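# Find the slack control line and latch its clutch open

## Task

Five control lines enter the grey console, and one has come loose inside it, so nothing is pulling on it. It looks the same as the others, so find it by handling the lines. Use its red lever to open that line's clutch fully and leave it latched open on its own. The task fails if any other clutch's lever is lifted far enough to open it, or close to that, even briefly as a test. It also fails if another line is allowed to slide into the console. Work that stays in place only because the robot holds it does not count. When done, release everything and move the grippers away.

## Robot and tools

Robot: two 7-joint xArm7 arms, left_arm and right_arm, each with a parallel two-finger gripper. Everything uses one scene frame: origin on the table top between the arms, +x out over the table, +z up, left_arm on the +y side. The names left and right are labels only, not image sides. Base poses: left_arm at (+0.052, +0.137, +0.232) m, quat_wxyz (+0.933, -0.352, +0.066, +0.035). right_arm at (-0.031, -0.333, +0.232) m, quat_wxyz (+0.933, +0.352, +0.066, -0.037). The mounting plates and the metal frame behind the arms are fixed obstacles.

Gripper: the fingers point along the gripper's +z axis and close along its y axis. The reported end_effector_position is the pinch point between the closed pads, about 2 cm short of the fingertips. Closing pushes the tips roughly 10 mm further along +z. Reported hand positions can be off, more so at long reach.

A row is always 16 plain numbers: left_arm x, y, z, qw, qx, qy, qz, opening, then the same 8 for right_arm. Both arms appear in every row, even if only one moves. x, y, z is an absolute target in metres for that gripper's end_effector_position, in the scene frame. qw, qx, qy, qz is an absolute orientation target, w first, in the same frame. Opening runs from -1 (closed) to +1 (fully open, 0.084 m). To hold an arm still, resend its last reported position and quaternion with the opening it should keep. To keep orientation fixed, repeat one chosen quaternion in every row rather than copying drifting reported values.

execute_actions(actions): a list of actions; each action is a list of up to 15 rows, one per control step of 1/30 s. A short action repeats its final row until 15 steps have passed. An action is refused for both arms if a target lies more than 0.6 m from that gripper's current position along any of the gripper's own axes. If the first action fails that check against the latest state, or any action is malformed, nothing runs. Each step, the commanded pose is clipped to at most 70 mm and 16 degrees from the measured pose, so distant targets need several actions. Position wins over orientation when both cannot be met. An empty list just returns the state and images.

move(target, speed, blocking): target is one 16-number row of absolute poses as above. Each gripper follows a straight line from where it is now; both arms finish together, taking 0.5 to 10 s, and stop after 10 s even if not there. speed is the path's top speed in m/s, 0.002 to 0.5, default 0.25; turning is capped at twice that in rad/s. Paths ignore obstacles and the other arm, grippers lag and may overshoot speed near full stretch. Opening is applied at the start. Faster contact and targets set deeper past a surface both mean harder pushes, so approach slowly and aim only slightly past contact. blocking=false returns after 0.5 s while motion continues; then only wait or stop are accepted until an end shows up.

wait(seconds): 0 to 10; the arms keep their last command and any running move continues. stop(): brakes a running move; it needs stopping distance, and the fingers keep moving. zoom_image(camera, region): enlarges [x0, y0, x1, y1] pixels (at most 504 by 504) of one latest image from cam_high, cam_low, cam_left_wrist or cam_right_wrist; all are 896x504. read_manual(section): only "licences". finished_scene(scene): ends the current scene (this one is 1) irreversibly and reports success; the goal must already hold with nothing held by the robot.

Results: a state line per arm with pose and velocities; grip_measured (current finger opening on the command scale); Hand target lines (the pose each arm is currently driving toward); step readings with HELD marking steps where an arm's command was held back; pose unreachable lines when the clearance check altered a command. A move adds a move: line with its ending (done, off_target, moving, held, fault), which limits acted (paced = the pose was clipped; held = some steps were blocked, after which the arm may jump fast), and each gripper's distance to its target. If one arm is named, the other finished at rest.

Gripping: to hold something, command an opening clearly under grip_measured; the lower, the firmer, up to about 24 N per pad. Quick closes can squeeze harder.

Hazards: contact torque reaching a joint's load limit (waist and shoulder 45, upper arm roll, elbow, forearm roll 27, wrist pitch and wrist roll 18 N m) stops that arm, backs it off and freezes it 10 s. Holding loads heats motors: MOTOR HOT from 65 °C, and at 80 °C an OVER-TEMPERATURE FAULT brakes the arm. Never let the arms collide or press on each other, never push anything off the table, and avoid slams, drops and slips. For this job, pull or tug lines gently to find the one with no tension, and do not lift any other lever toward its open position.

Each tool is called in YAML: its name, and indented under it one key for each argument.

## Session

execute_actions:
  actions: []

Scene clock: 0.00 s.
left_arm: end_effector_position=(+0.5058, +0.1608, +0.3963) grip_measured=+1.00 end_effector_quat_wxyz=(+0.648, +0.610, -0.441, -0.120) end_effector_velocity=(-0.000, -0.000, +0.001) end_effector_angular_velocity=(-0.001, -0.001, -0.001) | right_arm: end_effector_position=(+0.4202, -0.2155, +0.1236) grip_measured=+1.00 end_effector_quat_wxyz=(-0.112, +0.992, -0.049, +0.019) end_effector_velocity=(+0.000, -0.000, +0.000) end_effector_angular_velocity=(+0.000, +0.000, -0.000)
Joint positions: left_arm=[-0.109  0.605  0.053  1.704 -0.449  1.905  0.985  0.084] | right_arm=[ 0.496  0.781 -0.208  1.04  -1.012  0.449  1.298  0.084]
Joint velocities: left_arm=[-0.    -0.    -0.001  0.    -0.     0.    -0.     0.   ] | right_arm=[-0.    -0.     0.    -0.     0.001 -0.    -0.     0.   ]
Motor temperatures (°C, as the motors report them): left_arm=[33 37 34 44 35 37 36] | right_arm=[38 36 35 37 33 34 35]
Hand target (left_arm): +0.506, +0.161, +0.396; +0.648, +0.610, -0.441, -0.120
Hand target (right_arm): +0.420, -0.215, +0.124; -0.112, +0.992, -0.049, +0.019

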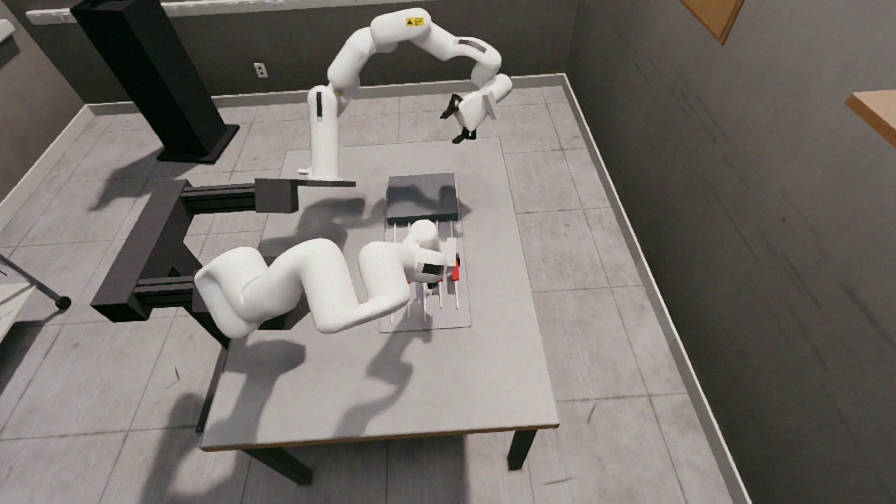

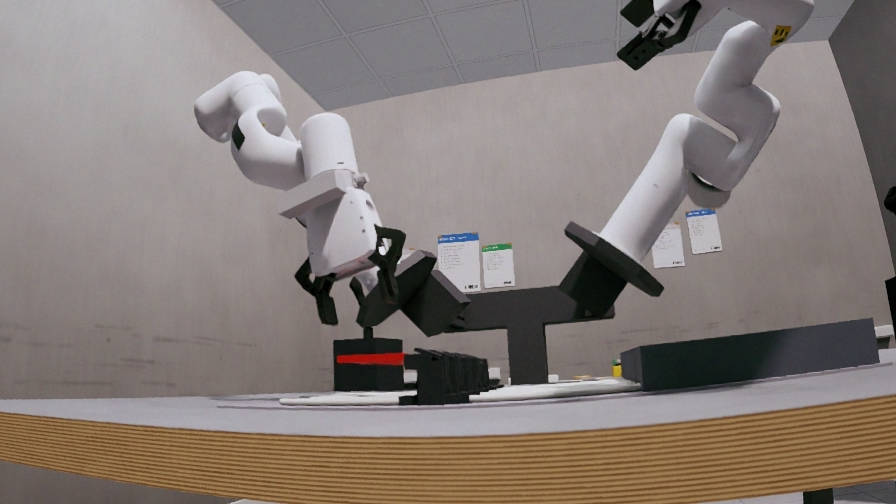

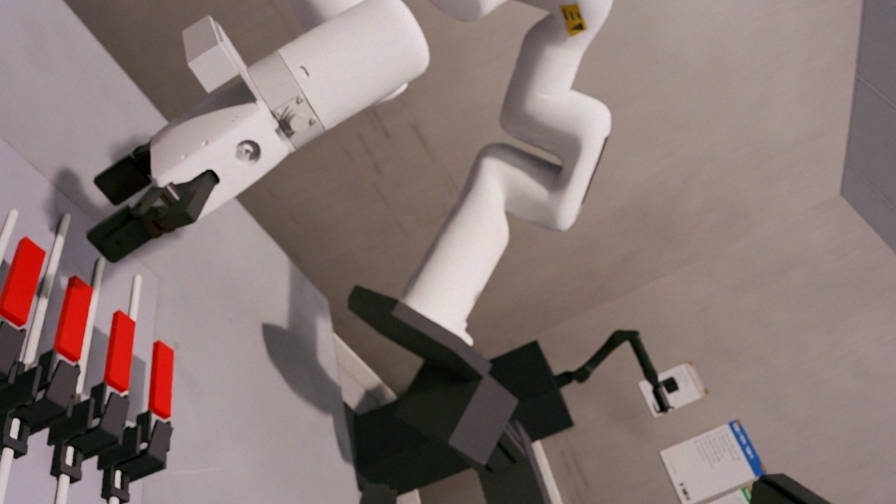

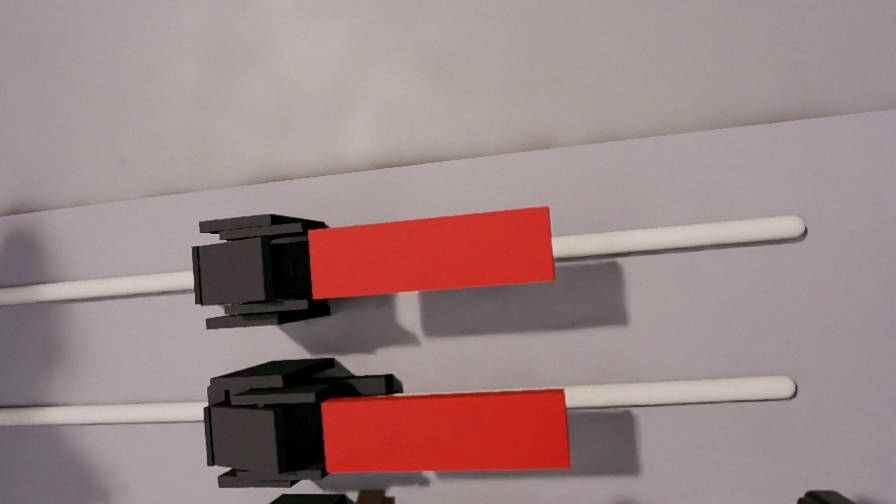

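move:
  target: [0.45,0.3,0.4,0.648,0.61,-0.441,-0.12,1,0.31,-0.2,0.3,0,1,0,0,1]

Scene clock: 3.53 s.
left_arm: end_effector_position=(+0.4498, +0.2996, +0.4000) grip_measured=+1.00 end_effector_quat_wxyz=(+0.648, +0.610, -0.441, -0.120) end_effector_velocity=(-0.000, +0.003, +0.000) end_effector_angular_velocity=(+0.002, -0.002, +0.004) | right_arm: end_effector_position=(+0.3108, -0.2001, +0.2997) grip_measured=+1.00 end_effector_quat_wxyz=(+0.000, +1.000, -0.001, -0.001) end_effector_velocity=(-0.002, +0.003, +0.005) end_effector_angular_velocity=(+0.004, -0.005, +0.006)
Joint positions: left_arm=[ 0.012  0.36   0.133  1.596 -0.325  2.099  1.127  0.084] | right_arm=[ 0.803  0.468  0.019  0.911 -0.705  1.041  1.298  0.084]
Joint velocities: left_arm=[ 0.003 -0.004  0.001  0.002  0.002  0.002  0.002  0.   ] | right_arm=[ 0.006 -0.002  0.007  0.003  0.005  0.005 -0.001  0.   ]
Motor temperatures (°C, as the motors report them): left_arm=[33 37 35 44 35 37 36] | right_arm=[38 36 35 38 33 34 35]
Hand target (left_arm): +0.450, +0.300, +0.400; +0.647, +0.610, -0.441, -0.120
Hand target (right_arm): +0.311, -0.200, +0.300; -0.000, +1.000, -0.000, -0.000
Off the commanded pose (left_arm): 0.000 m, 0 deg.
Off the commanded pose (right_arm): 0.001 m, 0 deg.
move: done
camera_calibration (this result's frames):
cam_left_wrist: T_world_to_cam=[[-0.353982, 0.239955, 0.903946, -0.244161], [-0.604354, 0.67894, -0.416889, 0.305879], [-0.71376, -0.693874, -0.0953153, 0.69276], [0, 0, 0, 1]] pos_world=[0.592894, 0.331603, 0.414257]
cam_right_wrist: T_world_to_cam=[[-0.00352755, -0.999919, 0.0121904, -0.172923], [-0.999905, 0.00368934, 0.013275, 0.370557], [-0.0133189, -0.0121424, -0.999838, 0.433715], [0, 0, 0, 1]] pos_world=[0.375688, -0.16901, 0.430834]

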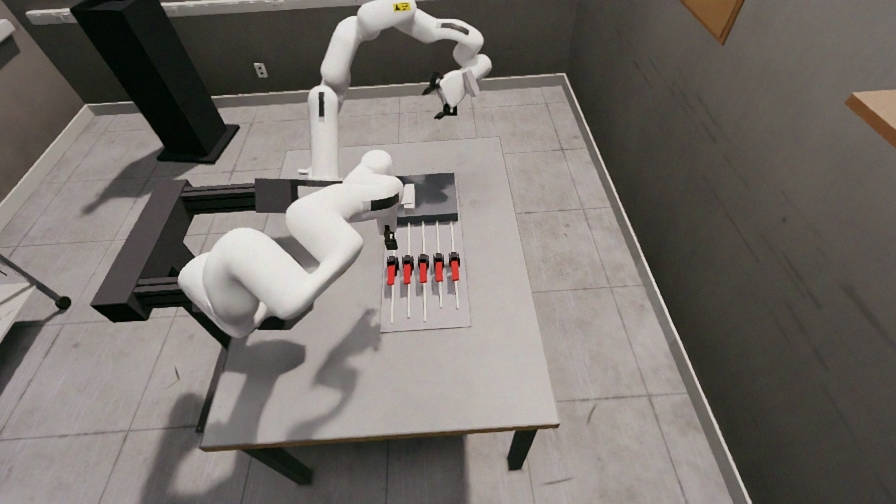

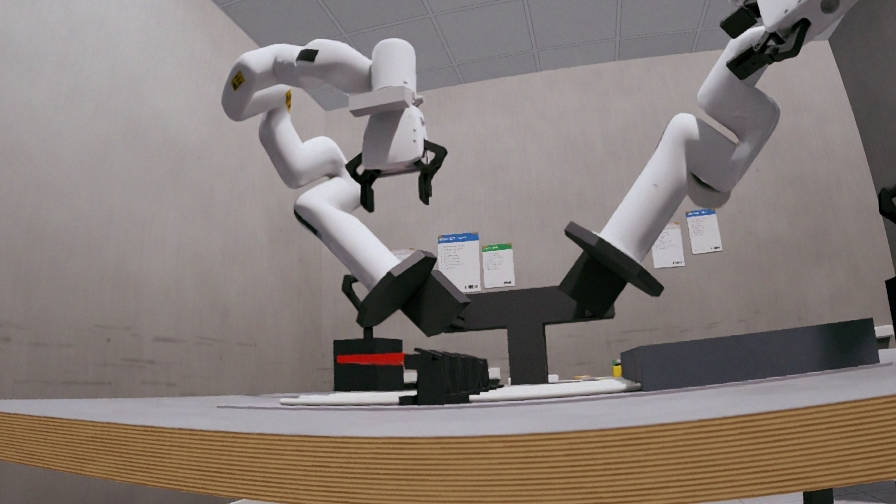

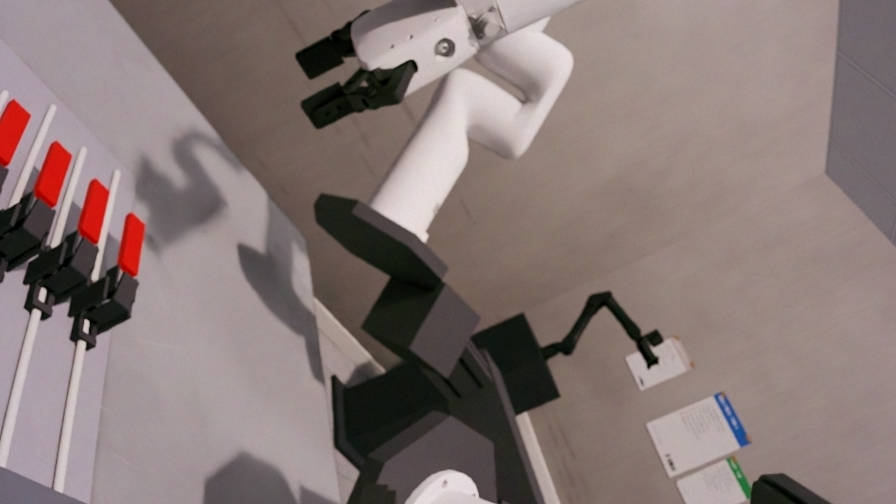

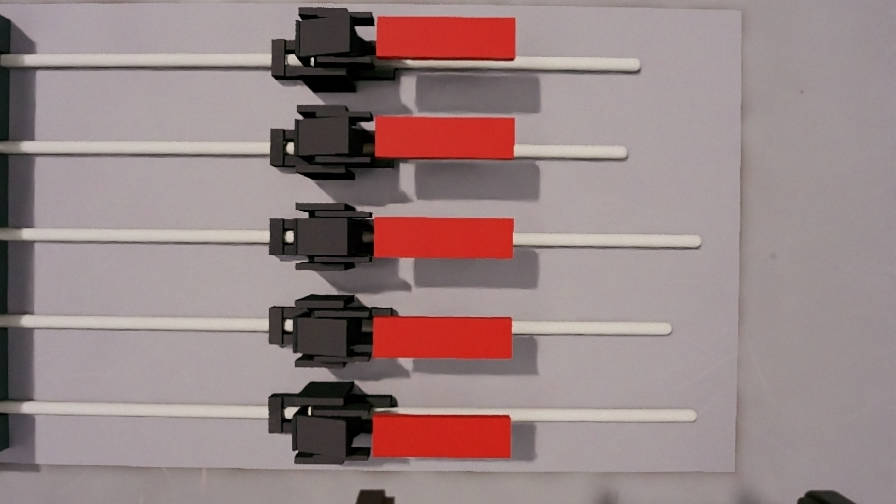

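move:
  target: [0.45,0.3,0.4,0.648,0.61,-0.441,-0.12,1,0.27,-0.265,0.07,0,0.707,0.707,0,-0.2]

move:
  target: [0.45,0.3,0.4,0.648,0.61,-0.441,-0.12,1,0.27,-0.265,0.032,0,0.707,0.707,0,-0.2]
  speed: 0.05

move:
  target: [0.45,0.3,0.4,0.648,0.61,-0.441,-0.12,1,0.27,-0.265,0.032,0,0.707,0.707,0,-1]

Scene clock: 9.90 s.
left_arm: end_effector_position=(+0.4500, +0.3000, +0.4000) grip_measured=+1.00 end_effector_quat_wxyz=(+0.648, +0.610, -0.441, -0.120) end_effector_velocity=(+0.000, -0.000, +0.000) end_effector_angular_velocity=(-0.001, -0.002, +0.000) | right_arm: end_effector_position=(+0.2696, -0.2654, +0.0706) grip_measured=-0.21 end_effector_quat_wxyz=(+0.001, +0.707, +0.707, +0.001) end_effector_velocity=(-0.001, -0.001, -0.001) end_effector_angular_velocity=(-0.001, +0.001, +0.005)
Joint positions: left_arm=[ 0.013  0.36   0.133  1.597 -0.326  2.099  1.127  0.084] | right_arm=[ 0.48   0.761 -0.171  0.731 -1.453  0.613  0.159  0.035]
Joint velocities: left_arm=[-0.     0.    -0.     0.    -0.    -0.001  0.001  0.   ] | right_arm=[-0.002  0.002 -0.002 -0.    -0.004 -0.001 -0.003  0.   ]
Motor temperatures (°C, as the motors report them): left_arm=[33 37 35 44 35 37 36] | right_arm=[38 36 36 38 33 34 35]
Hand target (left_arm): +0.450, +0.300, +0.400; +0.648, +0.610, -0.441, -0.120
Hand target (right_arm): +0.269, -0.266, +0.070; +0.001, +0.707, +0.707, +0.000
Off the commanded pose (left_arm): 0.000 m, 0 deg.
Off the commanded pose (right_arm): 0.001 m, 0 deg.
move: done
camera_calibration (this result's frames):
cam_left_wrist: T_world_to_cam=[[-0.354189, 0.239735, 0.903923, -0.244049], [-0.605101, 0.678221, -0.416975, 0.306314], [-0.713024, -0.694653, -0.0951547, 0.692971], [0, 0, 0, 1]] pos_world=[0.593017, 0.332133, 0.414266]
cam_right_wrist: T_world_to_cam=[[0.999907, -0.00257393, 0.0134187, -0.241489], [-0.00273791, -0.999922, 0.0122162, -0.20248], [0.0133862, -0.0122518, -0.999835, 0.196158], [0, 0, 0, 1]] pos_world=[0.238286, -0.200682, 0.20184]

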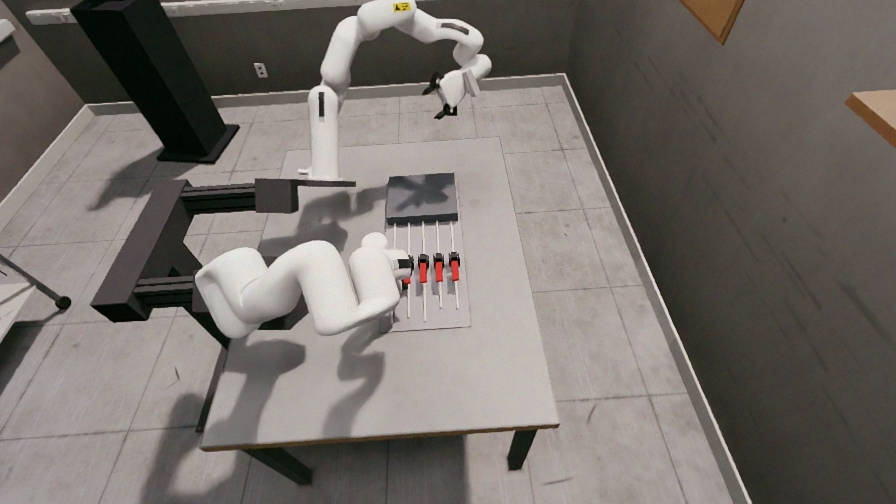

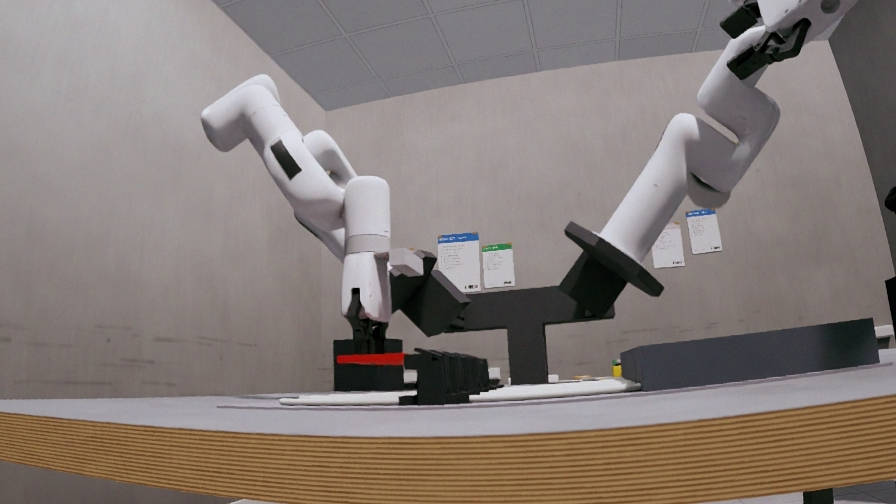

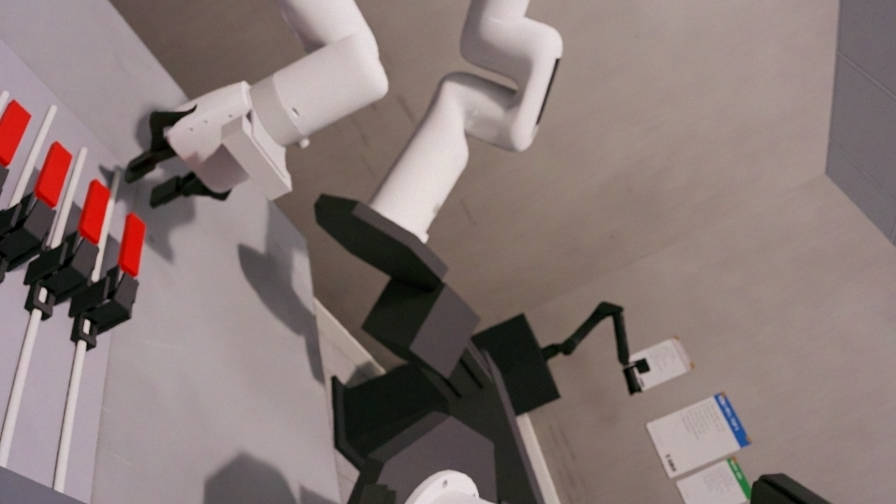

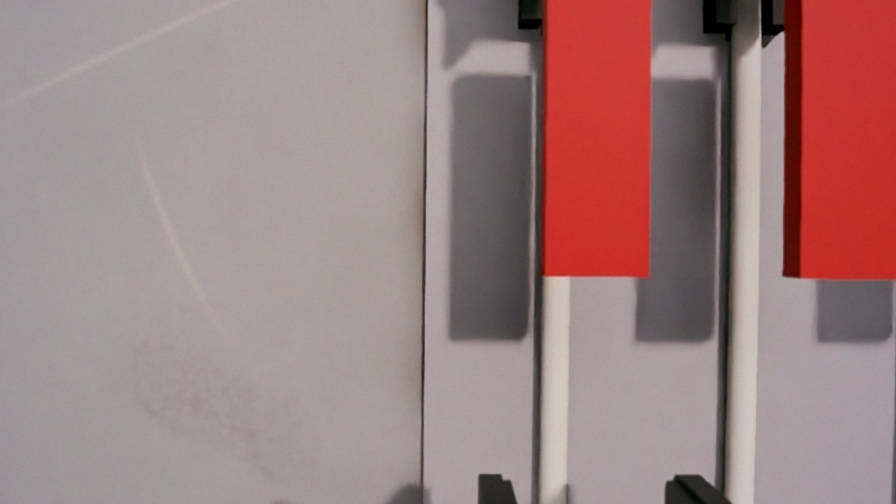

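Scene clock: 11.00 s.
left_arm: end_effector_position=(+0.4500, +0.3000, +0.4000) grip_measured=+1.00 end_effector_quat_wxyz=(+0.648, +0.610, -0.441, -0.120) end_effector_velocity=(-0.000, -0.000, -0.000) end_effector_angular_velocity=(+0.001, +0.000, -0.001) | right_arm: end_effector_position=(+0.2701, -0.2650, +0.0322) grip_measured=-0.21 end_effector_quat_wxyz=(+0.000, +0.707, +0.707, +0.000) end_effector_velocity=(+0.000, +0.001, -0.001) end_effector_angular_velocity=(+0.001, -0.001, -0.001)
Joint positions: left_arm=[ 0.013  0.36   0.133  1.597 -0.326  2.099  1.127  0.084] | right_arm=[ 0.445  0.876 -0.209  0.804 -1.561  0.569  0.234  0.035]
Joint velocities: left_arm=[-0.001  0.     0.001 -0.001  0.001 -0.    -0.     0.   ] | right_arm=[ 0.     0.004 -0.001  0.003 -0.003 -0.001  0.003  0.   ]
Motor temperatures (°C, as the motors report them): left_arm=[33 37 35 44 35 37 36] | right_arm=[38 36 36 38 33 34 35]
Hand target (left_arm): +0.450, +0.300, +0.400; +0.648, +0.610, -0.441, -0.120
Hand target (right_arm): +0.270, -0.265, +0.032; +0.000, +0.707, +0.707, +0.000
Off the commanded pose (left_arm): 0.000 m, 0 deg.
Off the commanded pose (right_arm): 0.000 m, 0 deg.
move: done
camera_calibration (this result's frames):
cam_left_wrist: T_world_to_cam=[[-0.354191, 0.239734, 0.903923, -0.244047], [-0.605101, 0.678221, -0.416976, 0.306316], [-0.713023, -0.694654, -0.0951562, 0.692972], [0, 0, 0, 1]] pos_world=[0.593017, 0.332132, 0.414267]
cam_right_wrist: T_world_to_cam=[[0.999925, -0.00220445, 0.012088, -0.241249], [-0.00234892, -0.999926, 0.0119504, -0.201706], [0.0120607, -0.0119779, -0.999856, 0.158188], [0, 0, 0, 1]] pos_world=[0.238849, -0.200328, 0.163492]

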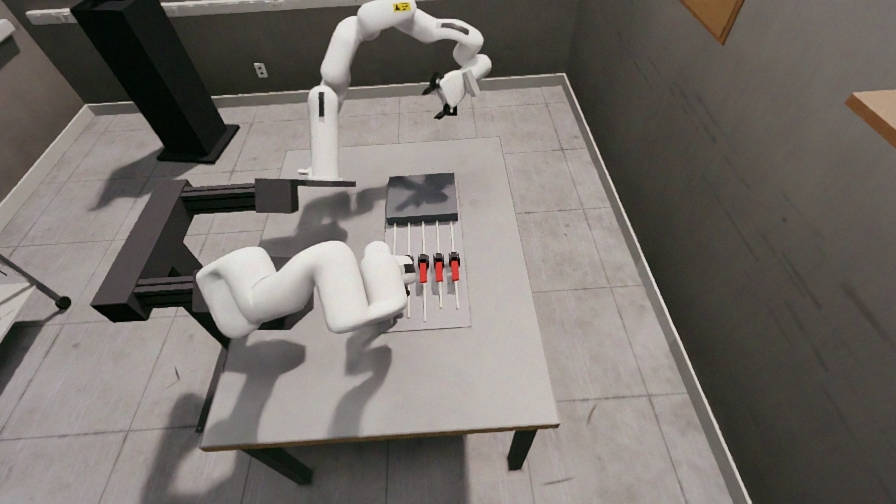

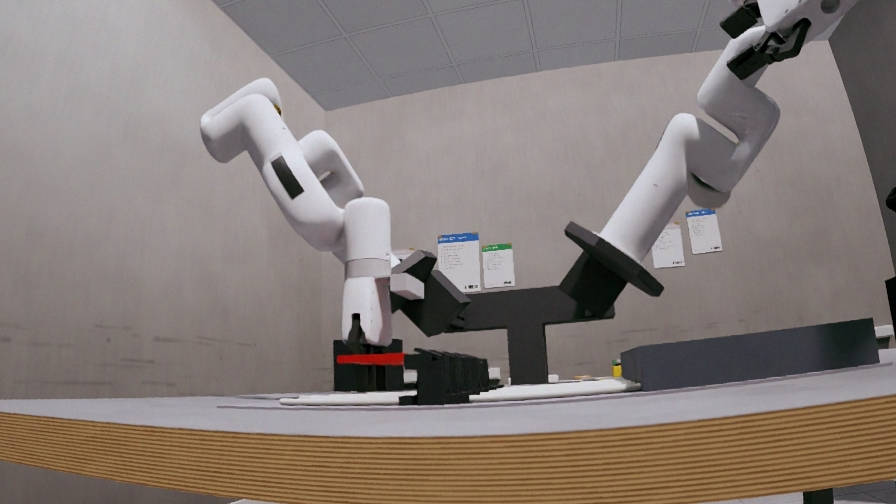

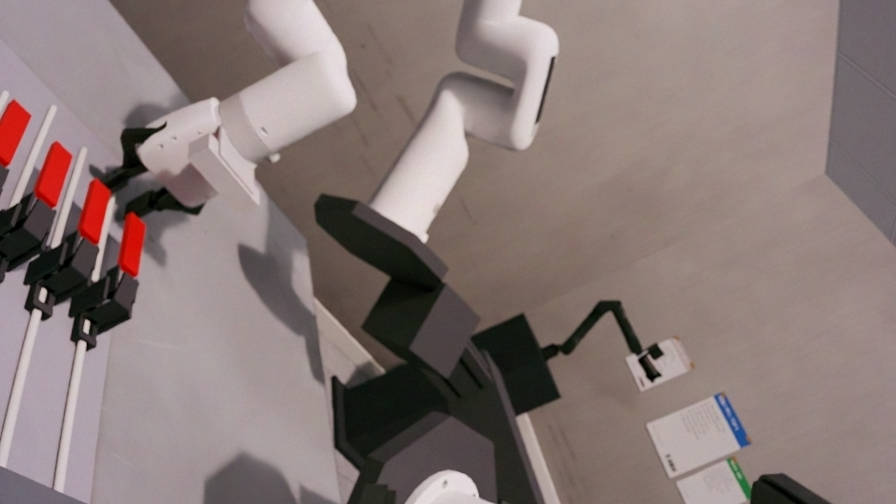

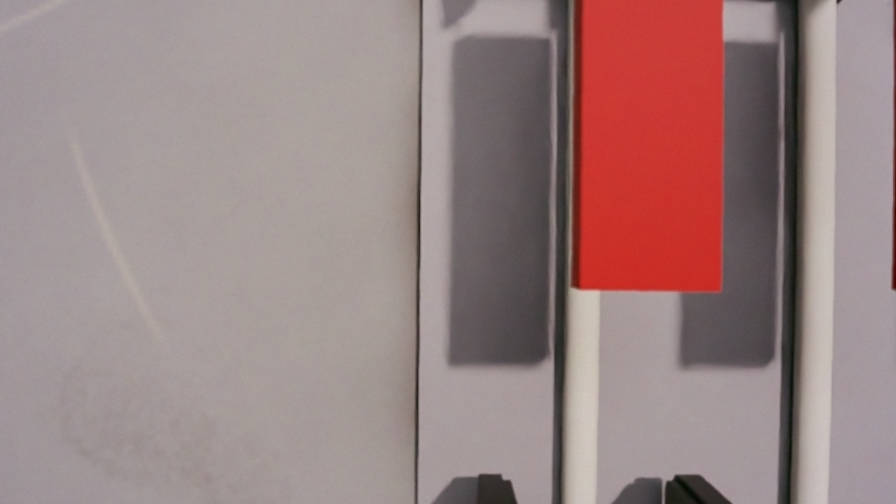

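Scene clock: 11.70 s.
left_arm: end_effector_position=(+0.4500, +0.3000, +0.4000) grip_measured=+1.00 end_effector_quat_wxyz=(+0.648, +0.610, -0.441, -0.120) end_effector_velocity=(-0.000, +0.000, -0.000) end_effector_angular_velocity=(+0.002, +0.001, +0.000) | right_arm: end_effector_position=(+0.2700, -0.2650, +0.0320) grip_measured=-1.00 end_effector_quat_wxyz=(+0.000, +0.707, +0.707, +0.000) end_effector_velocity=(+0.000, +0.000, +0.000) end_effector_angular_velocity=(+0.000, -0.000, +0.001)
Joint positions: left_arm=[ 0.013  0.36   0.133  1.597 -0.326  2.099  1.127  0.084] | right_arm=[ 0.445  0.877 -0.209  0.804 -1.56   0.569  0.234  0.   ]
Joint velocities: left_arm=[ 0.    -0.     0.001  0.     0.001  0.    -0.001  0.   ] | right_arm=[ 0.001 -0.     0.     0.     0.001 -0.    -0.001  0.   ]
Motor temperatures (°C, as the motors report them): left_arm=[33 37 35 44 35 37 36] | right_arm=[38 36 36 38 33 34 35]
Hand target (left_arm): +0.450, +0.300, +0.400; +0.648, +0.610, -0.441, -0.120
Hand target (right_arm): +0.270, -0.265, +0.032; -0.000, +0.707, +0.707, -0.000
Off the commanded pose (left_arm): 0.000 m, 0 deg.
Off the commanded pose (right_arm): 0.000 m, 0 deg.
move: done
camera_calibration (this result's frames):
cam_left_wrist: T_world_to_cam=[[-0.354191, 0.239735, 0.903923, -0.244047], [-0.605101, 0.678221, -0.416976, 0.306316], [-0.713023, -0.694654, -0.095156, 0.692971], [0, 0, 0, 1]] pos_world=[0.593017, 0.332132, 0.414267]
cam_right_wrist: T_world_to_cam=[[0.999931, -0.00239817, 0.0114645, -0.241219], [-0.00253572, -0.999925, 0.0119984, -0.20162], [0.0114349, -0.0120266, -0.999862, 0.158113], [0, 0, 0, 1]] pos_world=[0.238883, -0.200282, 0.163276]

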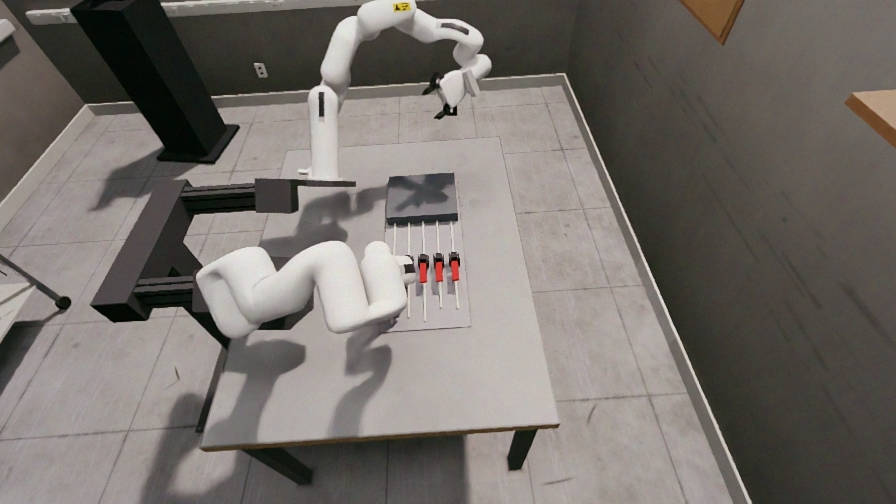

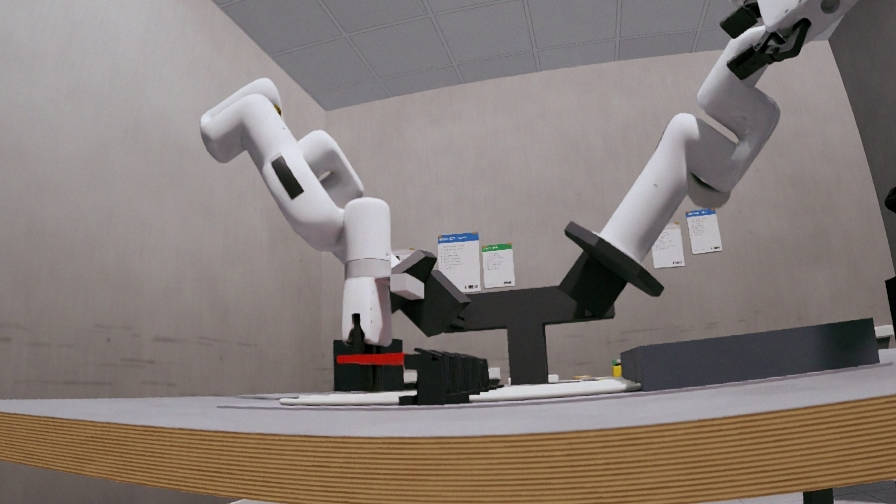

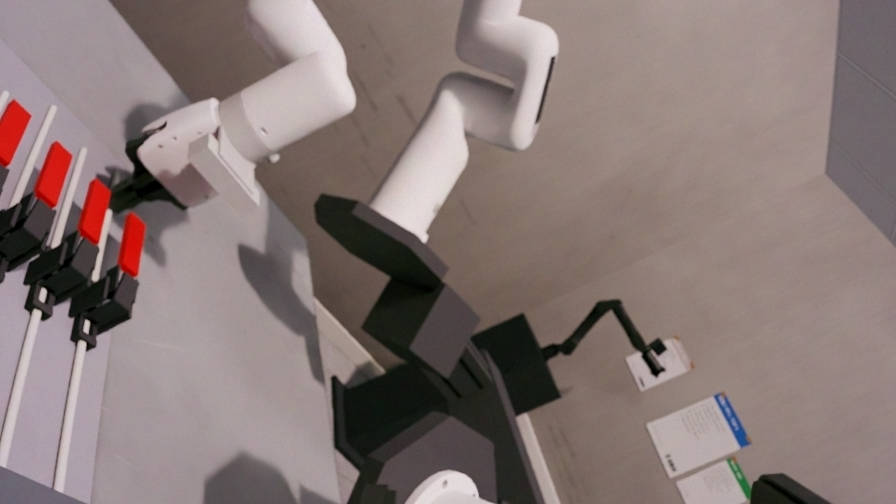

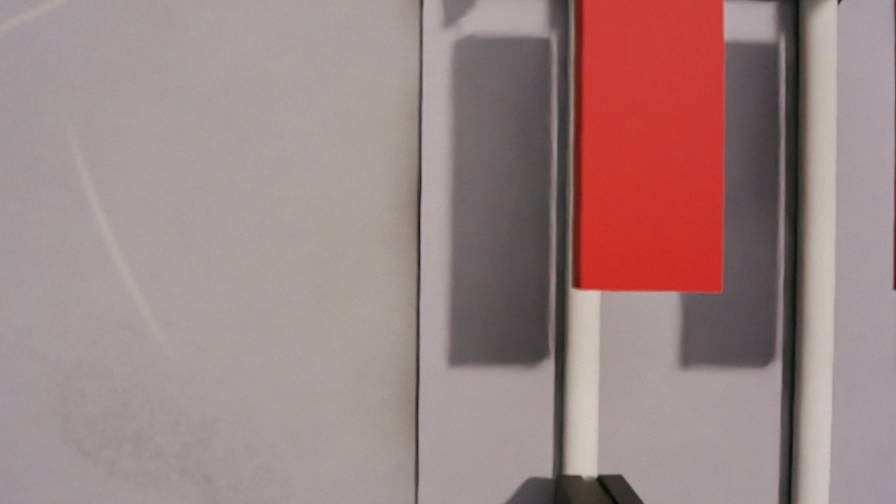

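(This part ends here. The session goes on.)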